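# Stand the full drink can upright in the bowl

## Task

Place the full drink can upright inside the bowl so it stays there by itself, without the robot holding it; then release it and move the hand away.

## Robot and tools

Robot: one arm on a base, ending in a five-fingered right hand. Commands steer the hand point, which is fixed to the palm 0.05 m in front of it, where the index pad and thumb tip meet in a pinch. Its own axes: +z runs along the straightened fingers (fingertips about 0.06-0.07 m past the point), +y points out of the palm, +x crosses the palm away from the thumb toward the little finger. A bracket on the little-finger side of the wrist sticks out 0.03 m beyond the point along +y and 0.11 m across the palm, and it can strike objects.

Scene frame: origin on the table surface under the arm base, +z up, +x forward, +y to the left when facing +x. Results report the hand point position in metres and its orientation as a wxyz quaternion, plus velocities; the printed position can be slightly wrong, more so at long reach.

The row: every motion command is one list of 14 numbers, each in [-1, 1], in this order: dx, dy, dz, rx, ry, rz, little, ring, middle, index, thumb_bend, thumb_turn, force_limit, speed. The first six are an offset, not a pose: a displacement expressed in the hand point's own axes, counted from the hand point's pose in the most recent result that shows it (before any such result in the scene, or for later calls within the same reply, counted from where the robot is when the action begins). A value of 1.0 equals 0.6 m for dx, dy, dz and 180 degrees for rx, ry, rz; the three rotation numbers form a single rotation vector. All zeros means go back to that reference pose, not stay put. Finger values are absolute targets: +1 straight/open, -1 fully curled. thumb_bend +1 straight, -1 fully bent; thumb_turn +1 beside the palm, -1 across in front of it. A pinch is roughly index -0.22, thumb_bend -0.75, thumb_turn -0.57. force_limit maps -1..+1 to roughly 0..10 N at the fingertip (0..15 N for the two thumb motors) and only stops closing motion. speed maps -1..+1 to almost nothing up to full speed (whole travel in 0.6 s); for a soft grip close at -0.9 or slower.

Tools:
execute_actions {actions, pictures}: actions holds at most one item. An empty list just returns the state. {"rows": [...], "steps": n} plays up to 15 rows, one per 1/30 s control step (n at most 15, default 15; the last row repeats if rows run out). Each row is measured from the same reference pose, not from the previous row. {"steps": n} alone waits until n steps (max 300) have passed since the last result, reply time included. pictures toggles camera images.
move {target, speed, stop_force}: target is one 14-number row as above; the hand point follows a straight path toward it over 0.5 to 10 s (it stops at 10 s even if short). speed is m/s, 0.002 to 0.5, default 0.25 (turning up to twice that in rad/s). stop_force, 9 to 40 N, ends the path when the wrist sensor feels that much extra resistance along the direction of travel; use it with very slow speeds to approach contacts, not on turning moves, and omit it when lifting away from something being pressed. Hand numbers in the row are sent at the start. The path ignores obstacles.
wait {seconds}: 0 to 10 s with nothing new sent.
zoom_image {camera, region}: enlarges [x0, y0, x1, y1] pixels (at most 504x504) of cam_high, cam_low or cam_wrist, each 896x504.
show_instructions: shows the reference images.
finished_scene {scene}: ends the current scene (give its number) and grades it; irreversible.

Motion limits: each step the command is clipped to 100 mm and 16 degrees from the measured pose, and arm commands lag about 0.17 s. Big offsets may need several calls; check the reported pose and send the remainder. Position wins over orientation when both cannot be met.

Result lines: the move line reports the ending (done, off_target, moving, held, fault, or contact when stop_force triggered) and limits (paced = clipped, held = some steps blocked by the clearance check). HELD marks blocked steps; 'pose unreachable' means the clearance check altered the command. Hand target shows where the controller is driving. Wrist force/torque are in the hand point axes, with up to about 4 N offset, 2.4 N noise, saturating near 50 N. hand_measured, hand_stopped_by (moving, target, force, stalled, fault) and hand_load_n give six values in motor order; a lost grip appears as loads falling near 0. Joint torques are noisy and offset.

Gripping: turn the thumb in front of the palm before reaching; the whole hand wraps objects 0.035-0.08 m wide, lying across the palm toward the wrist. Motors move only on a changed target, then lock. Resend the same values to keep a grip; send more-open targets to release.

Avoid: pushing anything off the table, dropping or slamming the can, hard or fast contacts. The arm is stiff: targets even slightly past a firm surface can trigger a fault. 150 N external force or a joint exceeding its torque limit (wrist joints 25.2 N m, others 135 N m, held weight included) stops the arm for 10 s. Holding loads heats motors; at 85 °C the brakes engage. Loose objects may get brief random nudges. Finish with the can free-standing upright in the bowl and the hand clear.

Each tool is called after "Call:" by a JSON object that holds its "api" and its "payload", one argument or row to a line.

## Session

Call:
{"api": "execute_actions", "payload": {
  "actions": []
}}

Scene clock: 0.00 s of 4800.00 s.
end_effector_position=(+0.5892, +0.0737, +0.3014) hand_measured=(+1.000, +1.000, +1.000, +1.000, +1.000, +1.000) hand_load_n=(+0.0, +0.0, +0.0, +0.0, +0.0, +0.0) hand_stopped_by=(target, target, target, target, target, target) hand_force_limit=0.00 hand_speed=-0.80 end_effector_quat_wxyz=(-0.221, +0.823, -0.106, -0.512) end_effector_velocity=(-0.000, -0.000, -0.000) end_effector_angular_velocity=(+0.001, +0.001, -0.002)
Joint positions: [-0.368 -0.887  0.964  2.581  1.201  0.48 ]
Joint velocities: [-0.     0.001  0.001  0.    -0.    -0.001]
Joint torques (N m, as the arm reports them, + toward a larger angle): no reading
Wrist force (N, on the end effector, along its own x y z axes, offset not removed): no reading
Wrist torque (N m, same axes, about the end effector's origin, offset not removed): no reading
Hand target: +0.589, +0.074, +0.301; -0.221, +0.823, -0.106, -0.512

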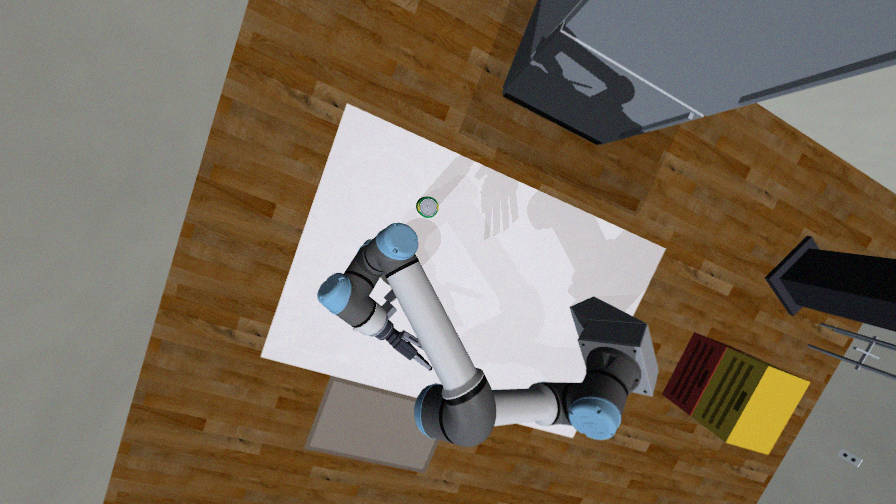

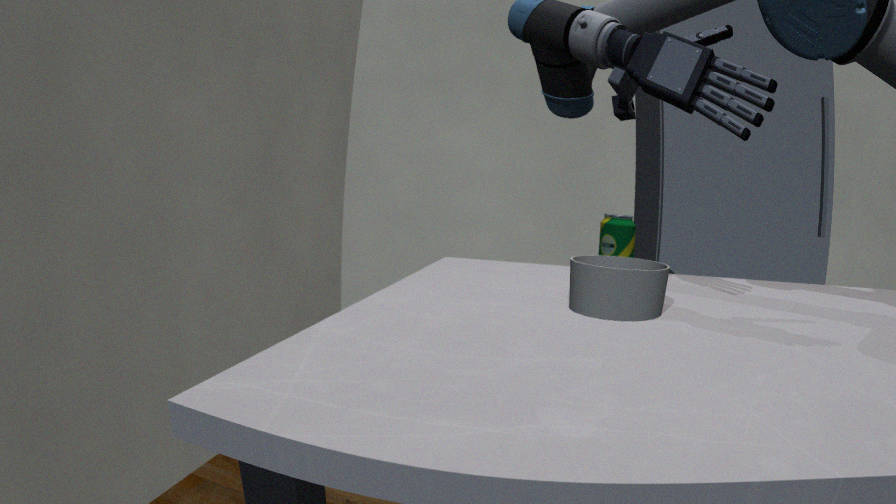

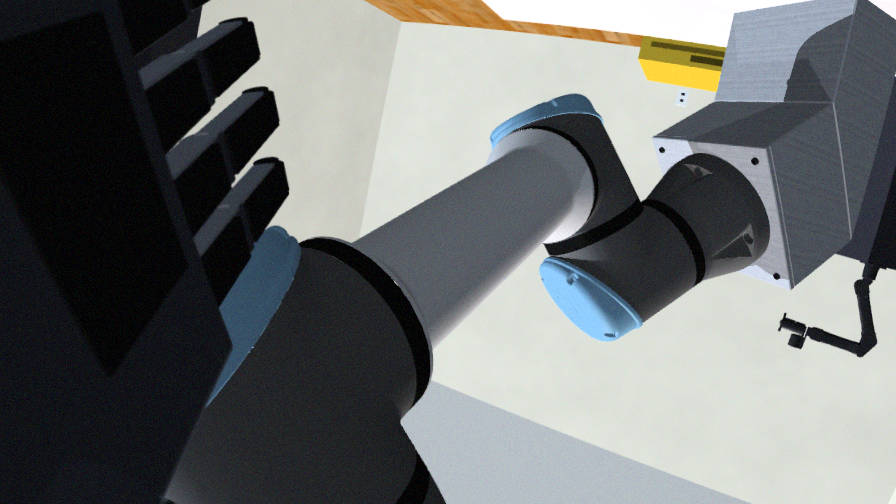

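Call:
{"api": "move", "payload": {
  "target": [-0.008, 0.277, -0.167, -0.266, 0.375, 0.070, 1, 1, 1, 1, 1, 1, 0, 0],
  "speed": 0.35
}}

Scene clock: 65.27 s of 4800.00 s.
end_effector_position=(+0.6001, -0.1201, +0.3018) hand_measured=(+1.000, +1.000, +1.000, +1.000, +1.000, +1.000) hand_load_n=(+0.0, +0.0, +0.0, +0.0, +0.0, +0.0) hand_stopped_by=(target, target, target, target, target, target) hand_force_limit=0.00 hand_speed=0.00 end_effector_quat_wxyz=(+0.259, +0.962, -0.086, -0.002) end_effector_velocity=(-0.000, -0.002, -0.000) end_effector_angular_velocity=(-0.012, -0.010, +0.005)
Joint positions: [-0.608 -1.302  1.295  1.193  1.109  1.196]
Joint velocities: [ 0.002 -0.007  0.011 -0.022  0.005  0.01 ]
Joint torques (N m, as the arm reports them, + toward a larger angle): [-17.02 -29.44   3.51  -1.31   3.34   1.53]
Wrist force (N, on the end effector, along its own x y z axes, offset not removed): [0.3 -0.2 0.4]
Wrist torque (N m, same axes, about the end effector's origin, offset not removed): [-0.19 -0.12 0.03]
Hand target: +0.600, -0.120, +0.302; +0.260, +0.962, -0.085, -0.001
Off the commanded pose: 0.001 m, 0 deg.
After step 90, 59.57 s passed at rest.
move: done

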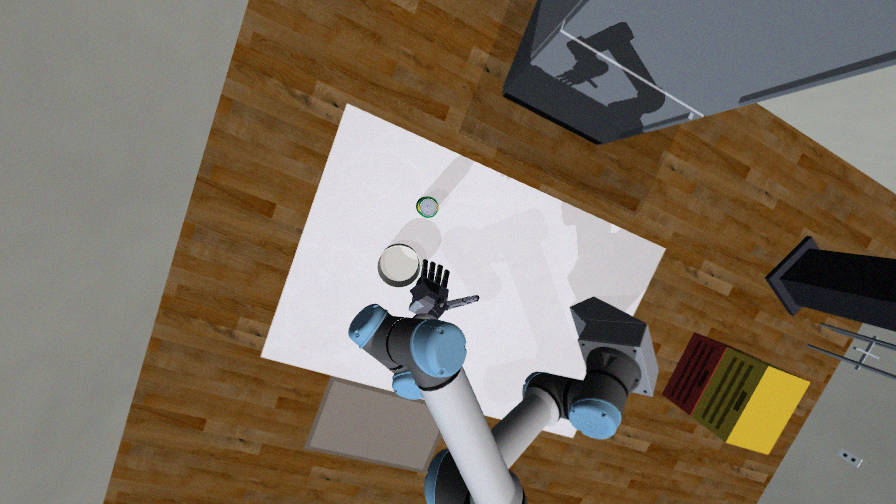

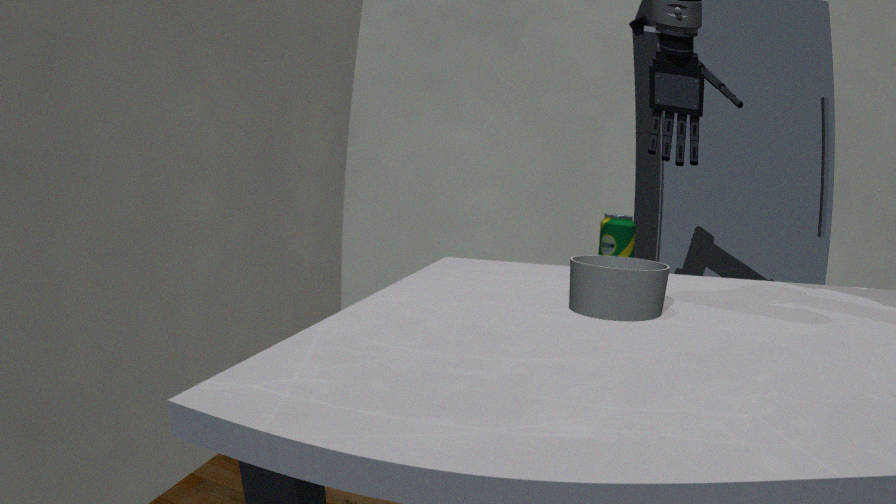

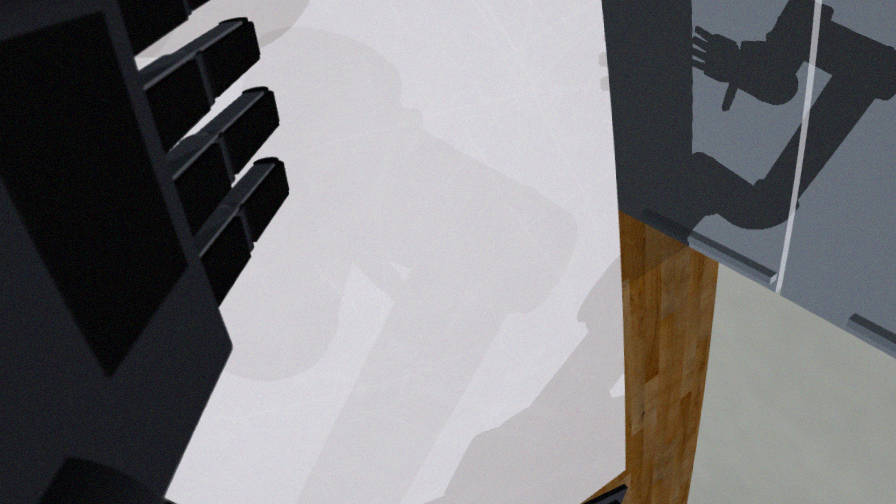

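Call:
{"api": "move", "payload": {
  "target": [0.005, 0.007, 0.422, 0.1787, 0.4072, 0.062, 1, 1, 1, 1, 1, -1, 0, 0],
  "speed": 0.3
}}

Call:
{"api": "zoom_image", "payload": {
  "camera": "cam_high",
  "region": [370, 180, 500, 295]
}}

Scene clock: 95.87 s of 4800.00 s.
end_effector_position=(+0.5900, -0.2492, +0.0850) hand_measured=(+1.000, +1.000, +1.000, +1.000, +1.000, -1.000) hand_load_n=(+0.0, +0.0, +0.0, +0.0, +0.0, +0.0) hand_stopped_by=(target, target, target, target, target, target) hand_force_limit=0.00 hand_speed=0.00 end_effector_quat_wxyz=(+0.001, +0.793, -0.000, +0.609) end_effector_velocity=(+0.001, -0.001, -0.000) end_effector_angular_velocity=(+0.001, -0.014, +0.011)
Joint positions: [-0.578 -0.971  2.288 -1.837  0.921  2.533]
Joint velocities: [ 0.002  0.018 -0.004 -0.034  0.007  0.01 ]
Joint torques (N m, as the arm reports them, + toward a larger angle): [-18.57 -10.03 -15.16  -3.25   3.76   1.36]
Wrist force (N, on the end effector, along its own x y z axes, offset not removed): [-0.1 0.3 -1.0]
Wrist torque (N m, same axes, about the end effector's origin, offset not removed): [-0.07 -0.02 0.00]
Hand target: +0.590, -0.249, +0.085; +0.000, +0.792, +0.000, +0.610
Off the commanded pose: 0.001 m, 0 deg.
After step 90, 24.47 s passed at rest.
move: done

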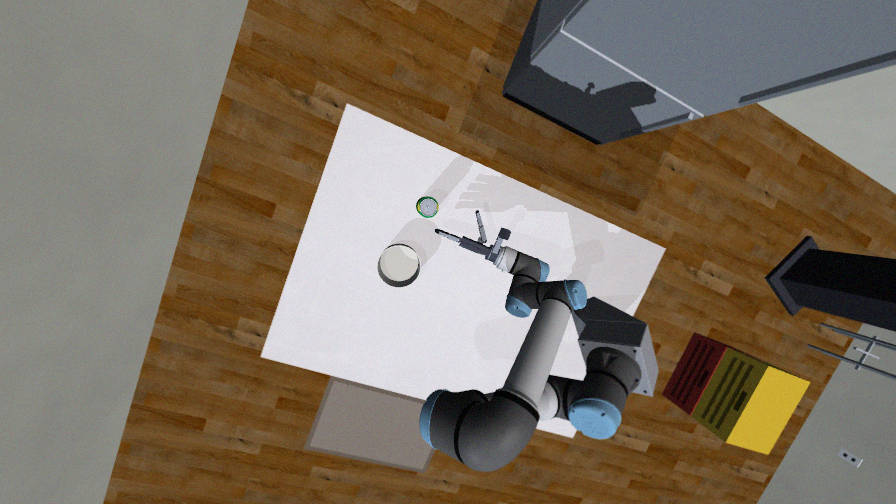

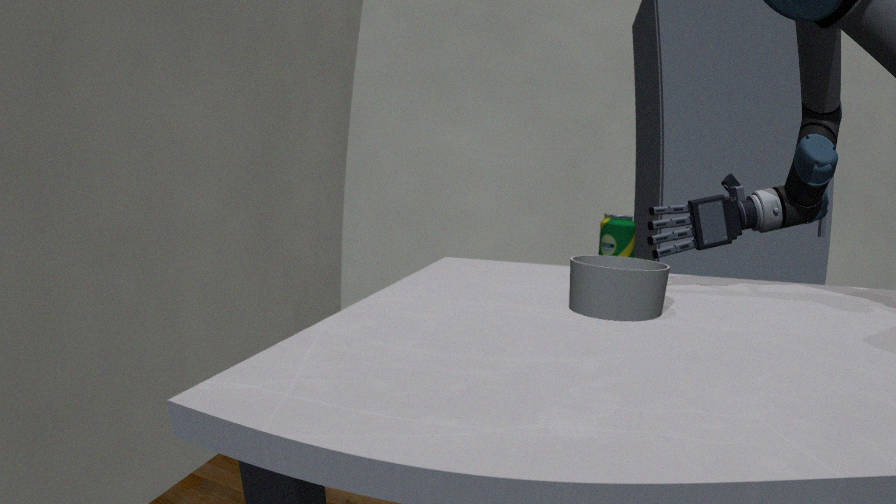

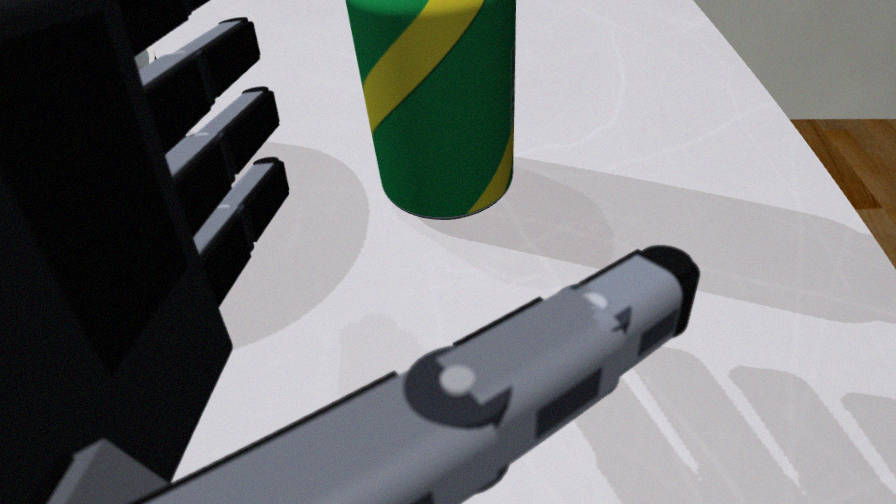

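Region (370, 180, 500, 295) of cam_high's 896x504 image, scaled by 3.877, with more detail than that image has; it fills the top 446 rows of this view, and the rest is white.

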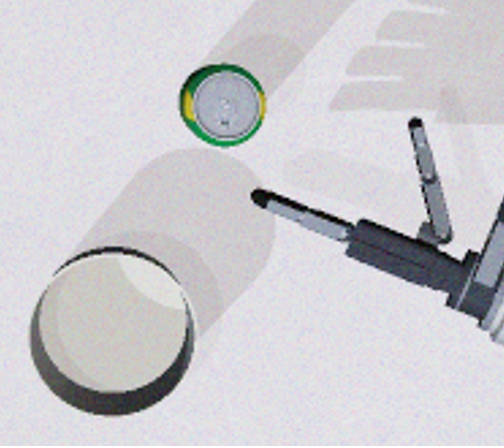

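Call:
{"api": "move", "payload": {
  "target": [0.049, 0.012, 0.2026, 0, 0, 0, 1, 1, 1, 1, 1, -1, 0, 0],
  "speed": 0.1
}}

Call:
{"api": "zoom_image", "payload": {
  "camera": "cam_high",
  "region": [380, 175, 480, 260]
}}

Scene clock: 113.90 s of 4800.00 s.
end_effector_position=(+0.7147, -0.2566, +0.0820) hand_measured=(+1.000, +1.000, +1.000, +1.000, +1.000, -1.000) hand_load_n=(+0.0, +0.0, +0.0, +0.0, +0.0, +0.0) hand_stopped_by=(target, target, target, target, target, target) hand_force_limit=0.00 hand_speed=0.00 end_effector_quat_wxyz=(+0.000, +0.793, -0.000, +0.610) end_effector_velocity=(+0.002, +0.000, -0.001) end_effector_angular_velocity=(+0.001, +0.003, +0.001)
Joint positions: [-0.474 -1.009  1.969 -1.445  1.013  2.473]
Joint velocities: [ 0.003  0.001 -0.006  0.008 -0.    -0.001]
Joint torques (N m, as the arm reports them, + toward a larger angle): [-22.18 -14.12 -18.79   0.68   3.93  -1.67]
Wrist force (N, on the end effector, along its own x y z axes, offset not removed): [1.6 -0.4 0.2]
Wrist torque (N m, same axes, about the end effector's origin, offset not removed): [-0.22 -0.34 0.06]
Hand target: +0.715, -0.257, +0.082; +0.001, +0.793, -0.000, +0.610
Off the commanded pose: 0.000 m, 0 deg.
After step 90, 13.27 s passed at rest.
move: done

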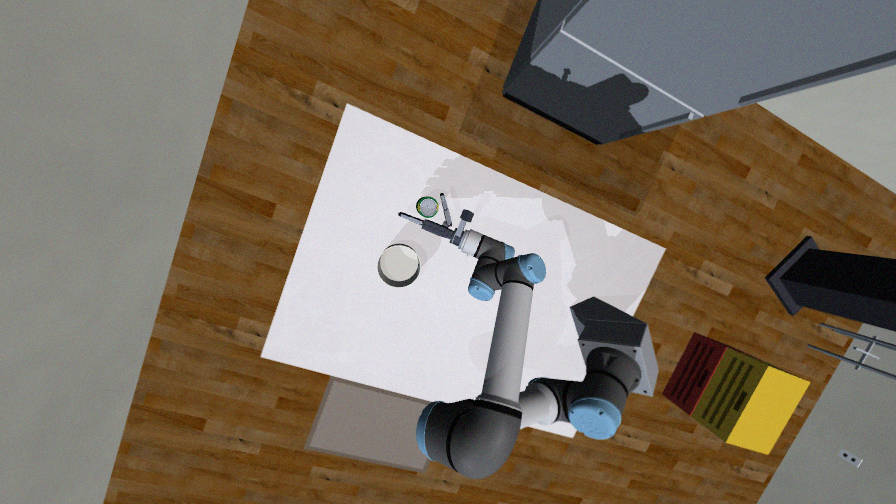

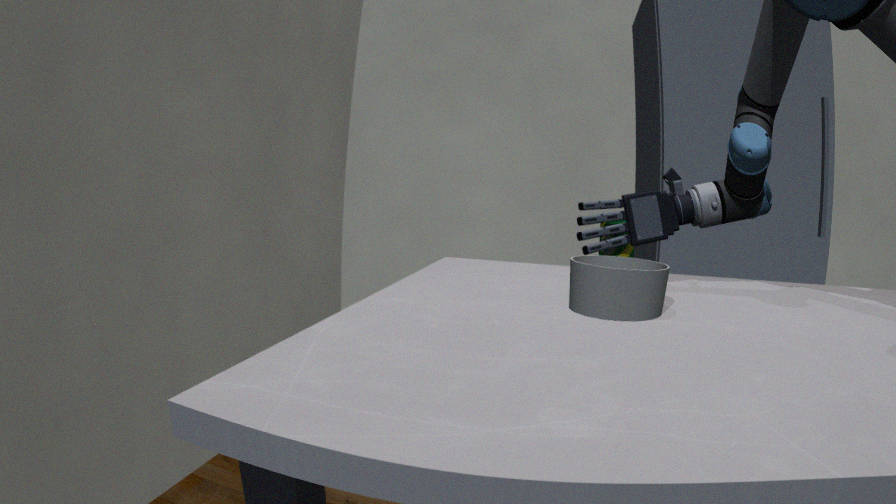

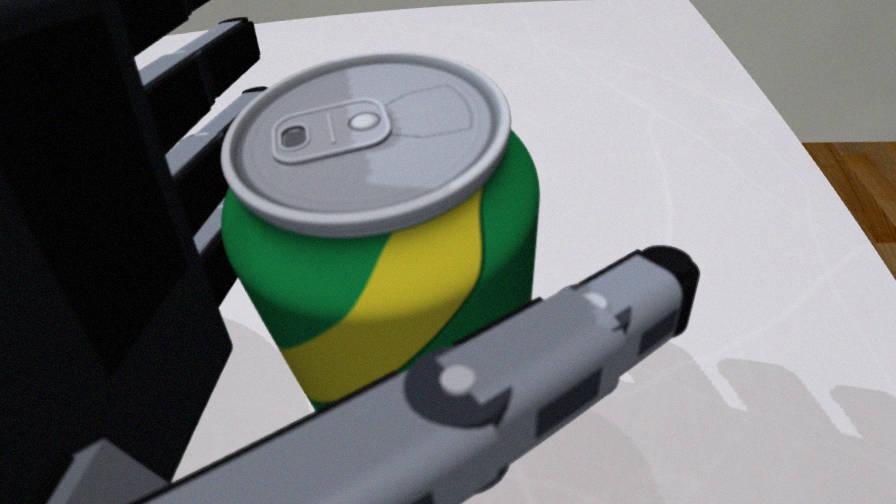

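Region (380, 175, 480, 260) of cam_high's 896x504 image, scaled by 5.040, with more detail than that image has; it fills the top 428 rows of this view, and the rest is white.

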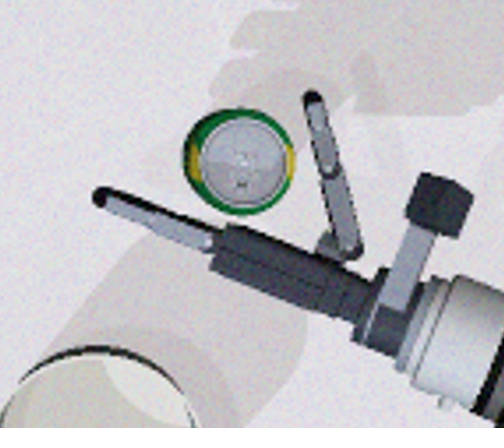

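Call:
{"api": "move", "payload": {
  "target": [0.005, 0.007, 0.018, 0, 0, 0, 1, 1, -1, -1, -1, -1, 0.6, -0.6],
  "speed": 0.04
}}

Scene clock: 123.77 s of 4800.00 s.
end_effector_position=(+0.7259, -0.2608, +0.0821) hand_measured=(+1.000, +1.000, +0.056, +0.206, +0.476, -1.000) hand_load_n=(+0.0, +0.0, +11.0, +6.5, +17.0, +0.5) hand_stopped_by=(target, target, force, force, force, target) hand_force_limit=0.60 hand_speed=-0.60 end_effector_quat_wxyz=(+0.001, +0.793, -0.000, +0.610) end_effector_velocity=(-0.000, -0.001, -0.000) end_effector_angular_velocity=(+0.000, -0.001, -0.001)
Joint positions: [-0.471 -1.001  1.934 -1.417  1.015  2.471]
Joint velocities: [-0.     0.001 -0.001 -0.     0.001  0.   ]
Joint torques (N m, as the arm reports them, + toward a larger angle): [-23.08 -14.58 -17.65   0.53   2.46  -1.59]
Wrist force (N, on the end effector, along its own x y z axes, offset not removed): [1.2 -0.2 -0.8]
Wrist torque (N m, same axes, about the end effector's origin, offset not removed): [-0.03 -0.20 0.27]
Hand target: +0.726, -0.261, +0.082; +0.000, +0.793, -0.000, +0.610
Off the commanded pose: 0.000 m, 0 deg.
After step 90, 5.17 s passed at rest.
move: done

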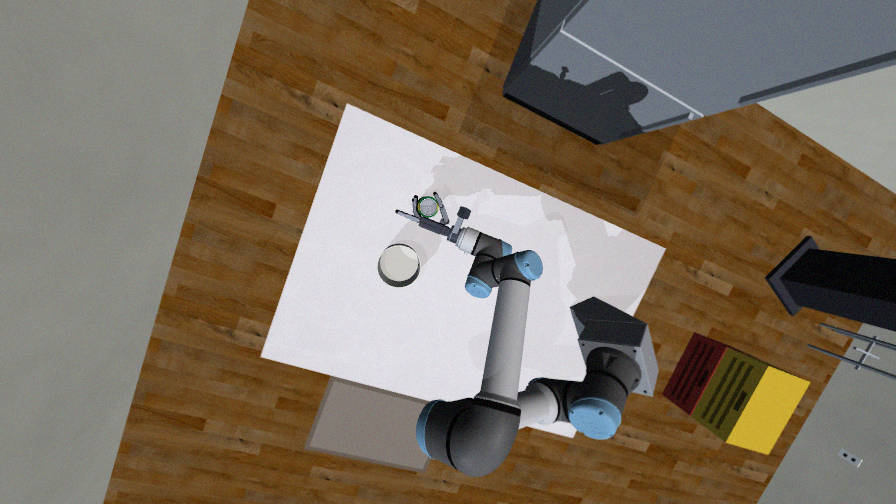

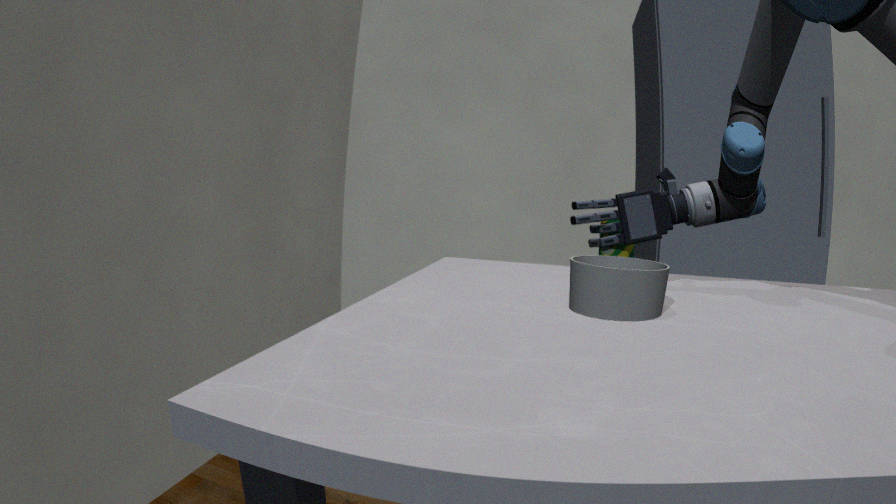

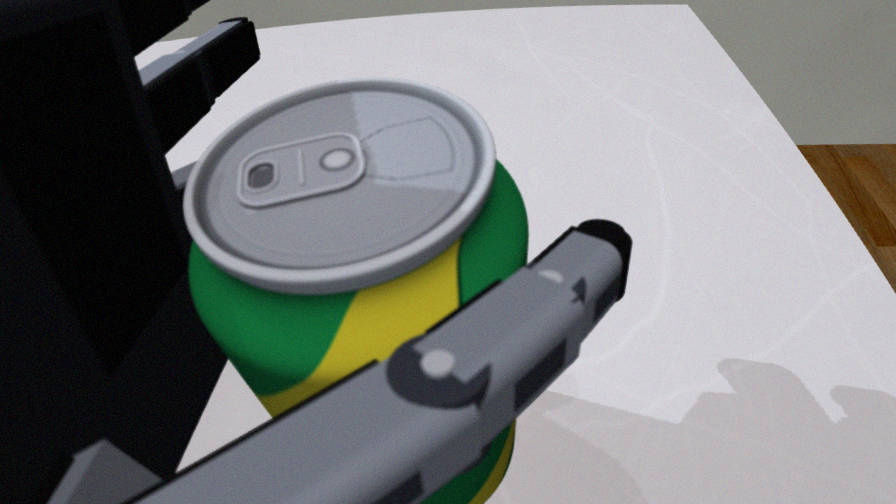

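Call:
{"api": "move", "payload": {
  "target": [0.161, 0, -0.043, 0, 0, 0, 1, 1, -1, -1, -1, -1, 0.6, -0.6],
  "speed": 0.12
}}

Call:
{"api": "move", "payload": {
  "target": [0.01, -0.342, 0.037, 0, 0, 0, 1, 1, -1, -1, -1, -1, 0.6, -0.6],
  "speed": 0.17
}}

Call:
{"api": "zoom_image", "payload": {
  "camera": "cam_high",
  "region": [340, 220, 460, 330]
}}

Call:
{"api": "zoom_image", "payload": {
  "camera": "cam_low",
  "region": [520, 100, 780, 340]
}}

Scene clock: 137.07 s of 4800.00 s.
end_effector_position=(+0.7260, -0.2610, +0.1817) hand_measured=(+1.000, +1.000, +0.056, +0.206, +0.476, -1.000) hand_load_n=(+0.0, +0.0, +10.5, +4.5, +14.5, +2.0) hand_stopped_by=(target, target, force, force, force, target) hand_force_limit=0.60 hand_speed=-0.60 end_effector_quat_wxyz=(+0.001, +0.793, -0.000, +0.609) end_effector_velocity=(+0.000, +0.000, +0.002) end_effector_angular_velocity=(+0.000, +0.001, +0.001)
Joint positions: [-0.629 -1.167  1.998 -1.371  0.877  2.566]
Joint velocities: [-0.004 -0.004  0.001  0.001 -0.005  0.003]
Joint torques (N m, as the arm reports them, + toward a larger angle): [-41.93 -32.64   2.64  -0.06  -0.74   1.3 ]
Wrist force (N, on the end effector, along its own x y z axes, offset not removed): [-2.5 0.2 1.4]
Wrist torque (N m, same axes, about the end effector's origin, offset not removed): [-0.20 -0.24 0.10]
Hand target: +0.726, -0.261, +0.182; +0.001, +0.793, -0.000, +0.609
Off the commanded pose: 0.000 m, 0 deg.
After step 90, 8.93 s passed at rest.
move: done

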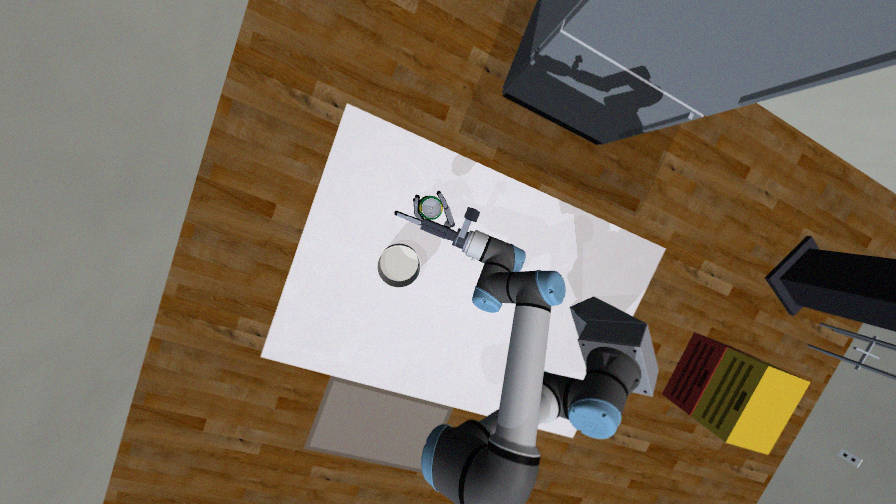

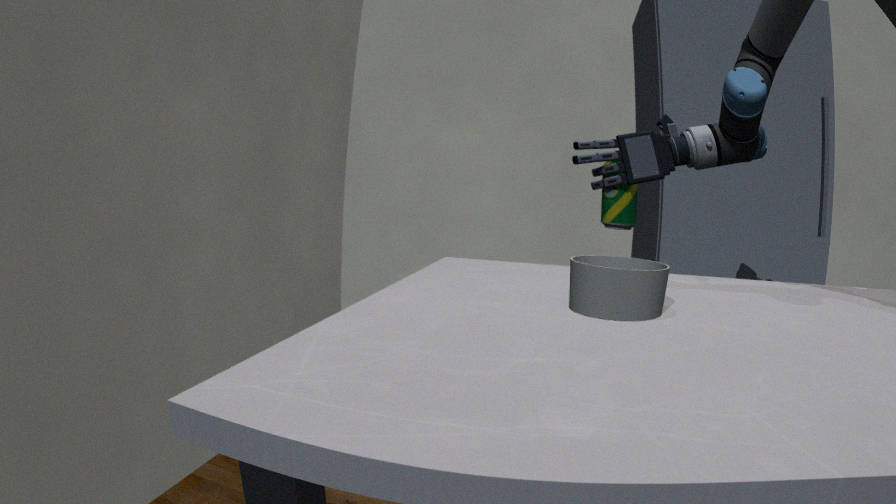

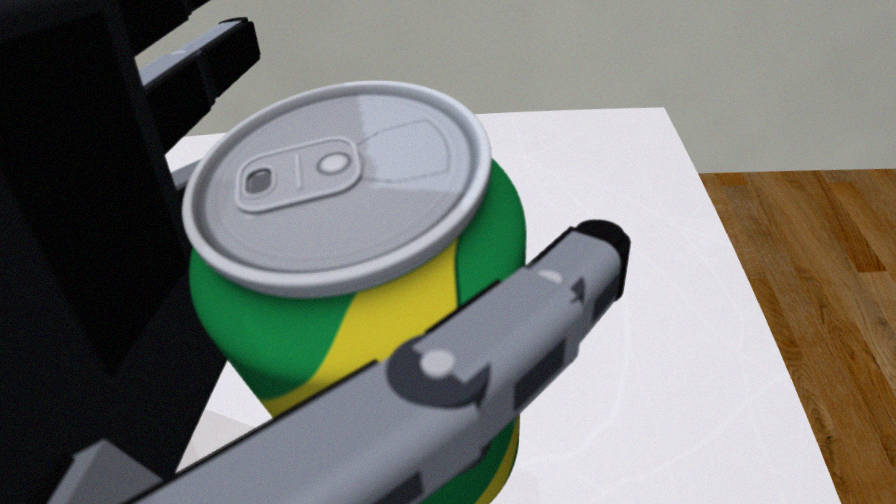

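Scene clock: 138.87 s of 4800.00 s.
end_effector_position=(+0.7494, -0.0562, +0.1821) hand_measured=(+1.000, +1.000, +0.056, +0.206, +0.476, -1.000) hand_load_n=(+0.0, +0.0, +10.5, +4.5, +14.5, +2.0) hand_stopped_by=(target, target, force, force, force, target) hand_force_limit=0.60 hand_speed=-0.60 end_effector_quat_wxyz=(+0.000, +0.793, -0.000, +0.610) end_effector_velocity=(-0.000, +0.002, -0.001) end_effector_angular_velocity=(-0.000, +0.001, -0.002)
Joint positions: [-0.373 -1.544  2.066 -0.981  1.102  2.421]
Joint velocities: [ 0.005 -0.003 -0.     0.008  0.006 -0.004]
Joint torques (N m, as the arm reports them, + toward a larger angle): [ -8.27 -32.79 -21.45   0.56   4.73  -2.02]
Wrist force (N, on the end effector, along its own x y z axes, offset not removed): [-3.8 -1.2 1.7]
Wrist torque (N m, same axes, about the end effector's origin, offset not removed): [-0.32 0.07 -0.03]
Hand target: +0.749, -0.056, +0.182; +0.000, +0.793, -0.000, +0.610
Off the commanded pose: 0.001 m, 0 deg.
move: done

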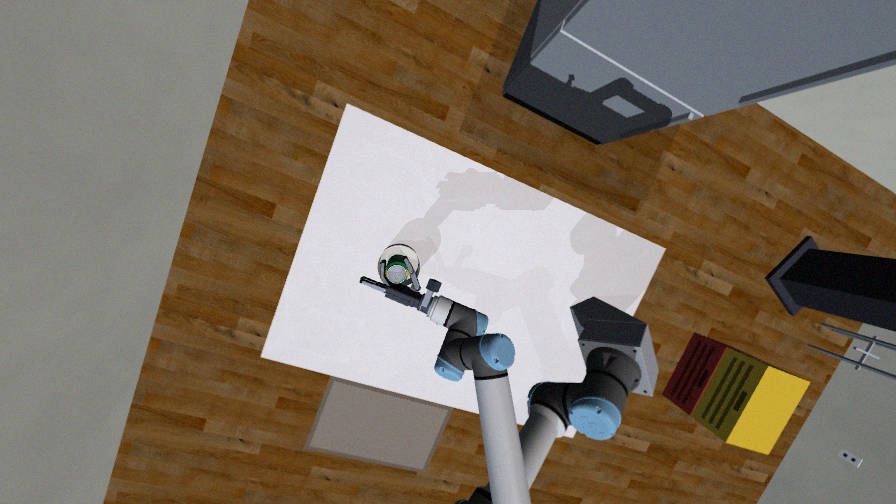

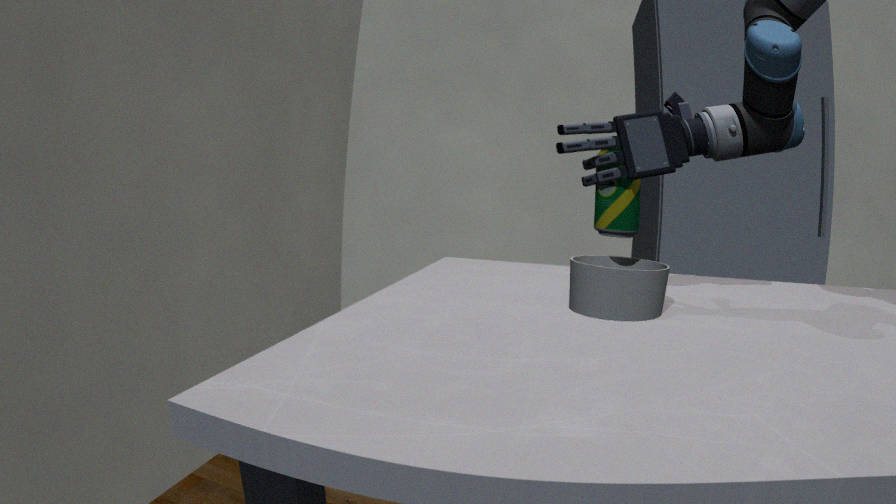

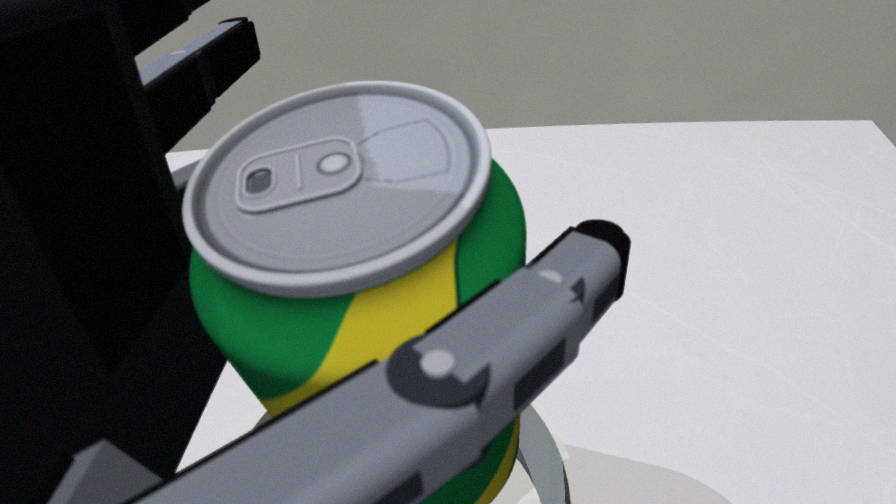

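Region (340, 220, 460, 330) of cam_high's 896x504 image, scaled by 4.200, with more detail than that image has; it fills the top 462 rows of this view, and the rest is white.

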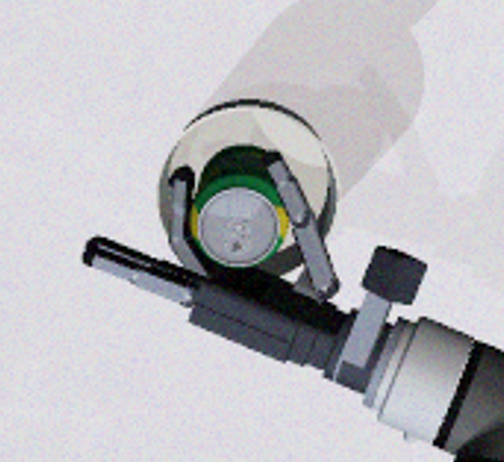

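Region (520, 100, 780, 340) of cam_low's 896x504 image, scaled by 1.938, with more detail than that image has; it fills the top 465 rows of this view, and the rest is white.

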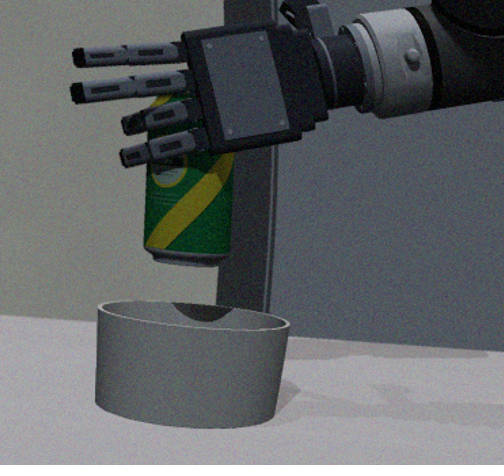

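Call:
{"api": "move", "payload": {
  "target": [-0.137, 0, 0.0245, 0, 0, 0, 1, 1, -1, -1, -1, -1, 0.6, -0.6],
  "speed": 0.09
}}

Call:
{"api": "move", "payload": {
  "target": [-0.034, 0, 0.009, 0, 0, 0, 1, 1, -1, -1, -1, -1, 0.6, -0.6],
  "speed": 0.008,
  "stop_force": 9
}}

Call:
{"api": "zoom_image", "payload": {
  "camera": "cam_low",
  "region": [520, 150, 780, 340]
}}

Scene clock: 152.50 s of 4800.00 s.
end_effector_position=(+0.7423, -0.0560, +0.0992) hand_measured=(+1.000, +1.000, +0.056, +0.206, +0.476, -1.000) hand_load_n=(+0.0, +0.0, +10.5, +4.5, +14.5, +2.0) hand_stopped_by=(target, target, force, force, force, target) hand_force_limit=0.60 hand_speed=-0.60 end_effector_quat_wxyz=(+0.000, +0.793, -0.000, +0.610) end_effector_velocity=(+0.000, +0.000, -0.002) end_effector_angular_velocity=(-0.001, -0.000, +0.002)
Joint positions: [-0.226 -1.382  2.046 -1.097  1.235  2.352]
Joint velocities: [ 0.004  0.005 -0.001 -0.004  0.002 -0.003]
Joint torques (N m, as the arm reports them, + toward a larger angle): [-10.13 -18.35 -21.57  -3.89   4.42  -1.77]
Wrist force (N, on the end effector, along its own x y z axes, offset not removed): [-2.1 -0.1 0.4]
Wrist torque (N m, same axes, about the end effector's origin, offset not removed): [-0.07 -0.18 0.05]
Hand target: +0.742, -0.056, +0.099; +0.000, +0.793, -0.000, +0.610
Off the commanded pose: 0.000 m, 0 deg.
After step 90, 9.23 s passed at rest.
move: done

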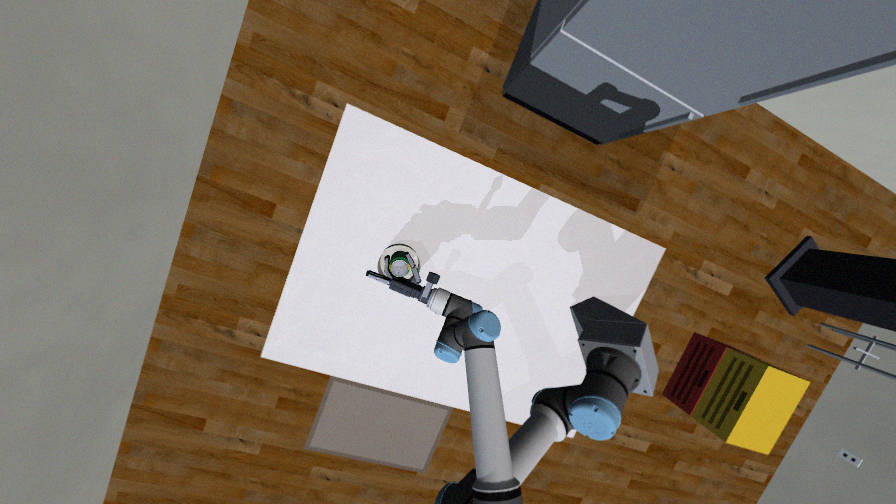

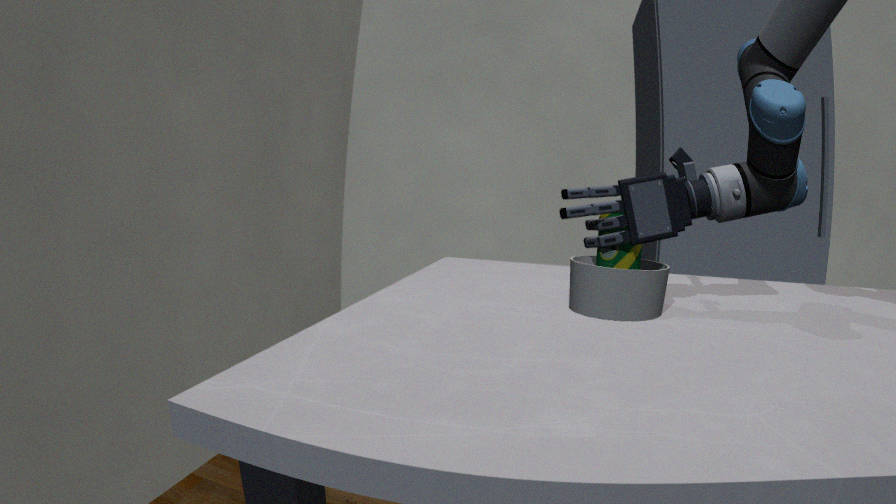

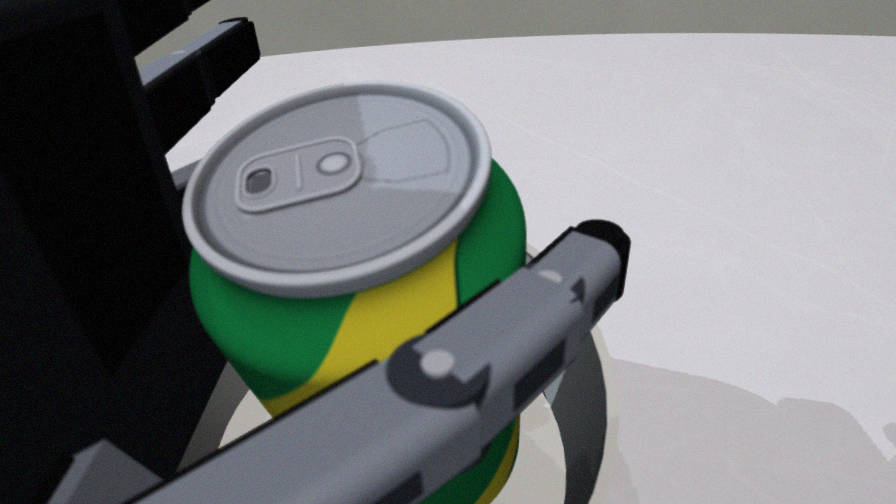

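Scene clock: 154.53 s of 4800.00 s.
end_effector_position=(+0.7425, -0.0560, +0.0863) hand_measured=(+1.000, +1.000, +0.056, +0.206, +0.476, -1.000) hand_load_n=(+0.0, +0.0, +10.0, +4.0, +15.5, -2.0) hand_stopped_by=(target, target, force, force, force, target) hand_force_limit=0.60 hand_speed=-0.60 end_effector_quat_wxyz=(+0.000, +0.793, -0.000, +0.610) end_effector_velocity=(+0.001, +0.001, +0.002) end_effector_angular_velocity=(+0.003, +0.003, +0.003)
Joint positions: [-0.204 -1.354  2.036 -1.112  1.255  2.342]
Joint velocities: [-0.004 -0.005 -0.001  0.005 -0.008  0.004]
Joint torques (N m, as the arm reports them, + toward a larger angle): [-22.53 -33.44   7.42   2.32  -3.72   2.14]
Wrist force (N, on the end effector, along its own x y z axes, offset not removed): [11.2 0.4 -3.8]
Wrist torque (N m, same axes, about the end effector's origin, offset not removed): [-0.27 -0.25 0.24]
Hand target: +0.742, -0.056, +0.087; +0.000, +0.793, -0.000, +0.610
Off the commanded pose: 0.008 m, 0 deg.
move: contact

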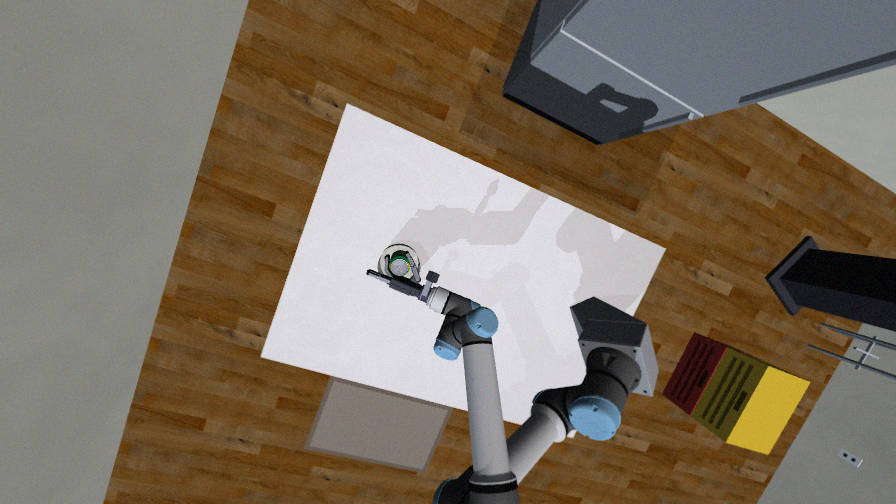

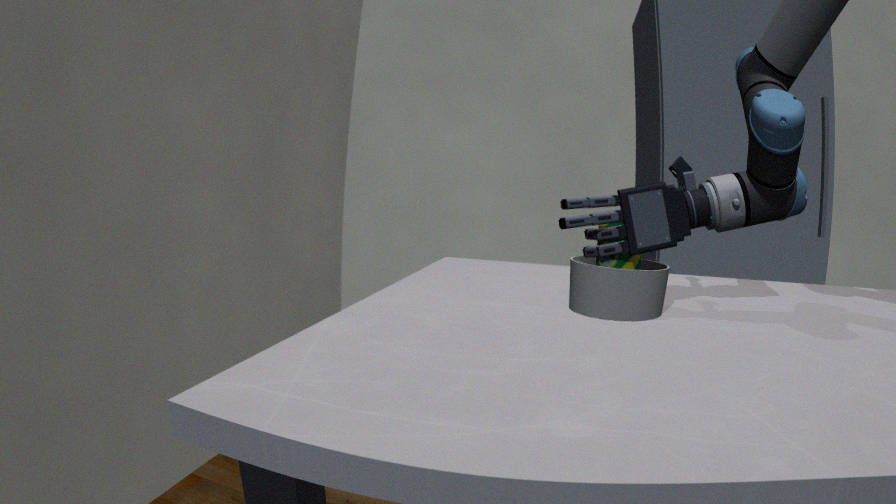

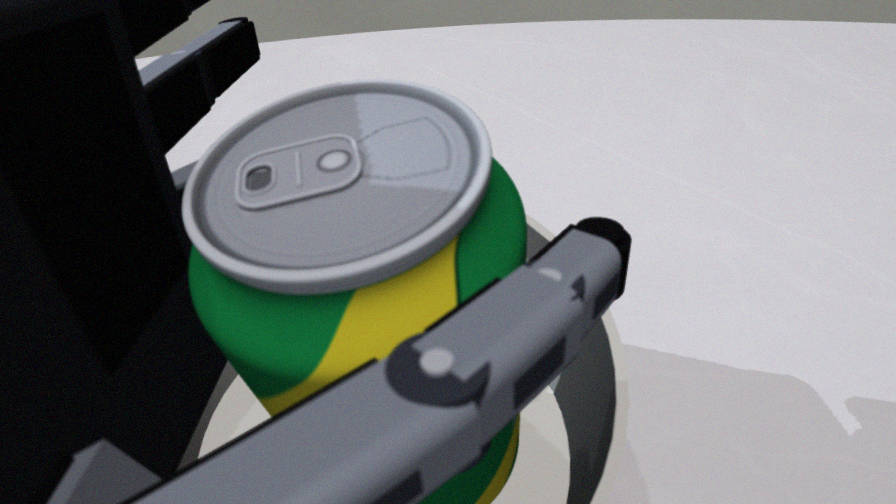

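Region (520, 150, 780, 340) of cam_low's 896x504 image, scaled by 1.938, with more detail than that image has; it fills the top 368 rows of this view, and the rest is white.

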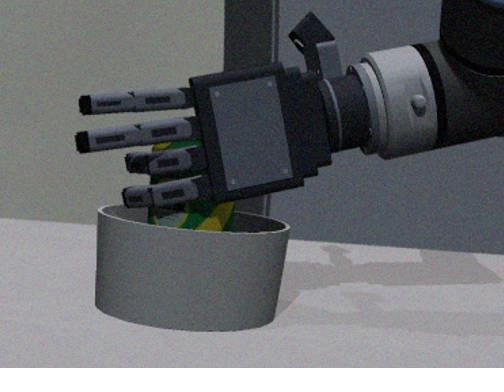

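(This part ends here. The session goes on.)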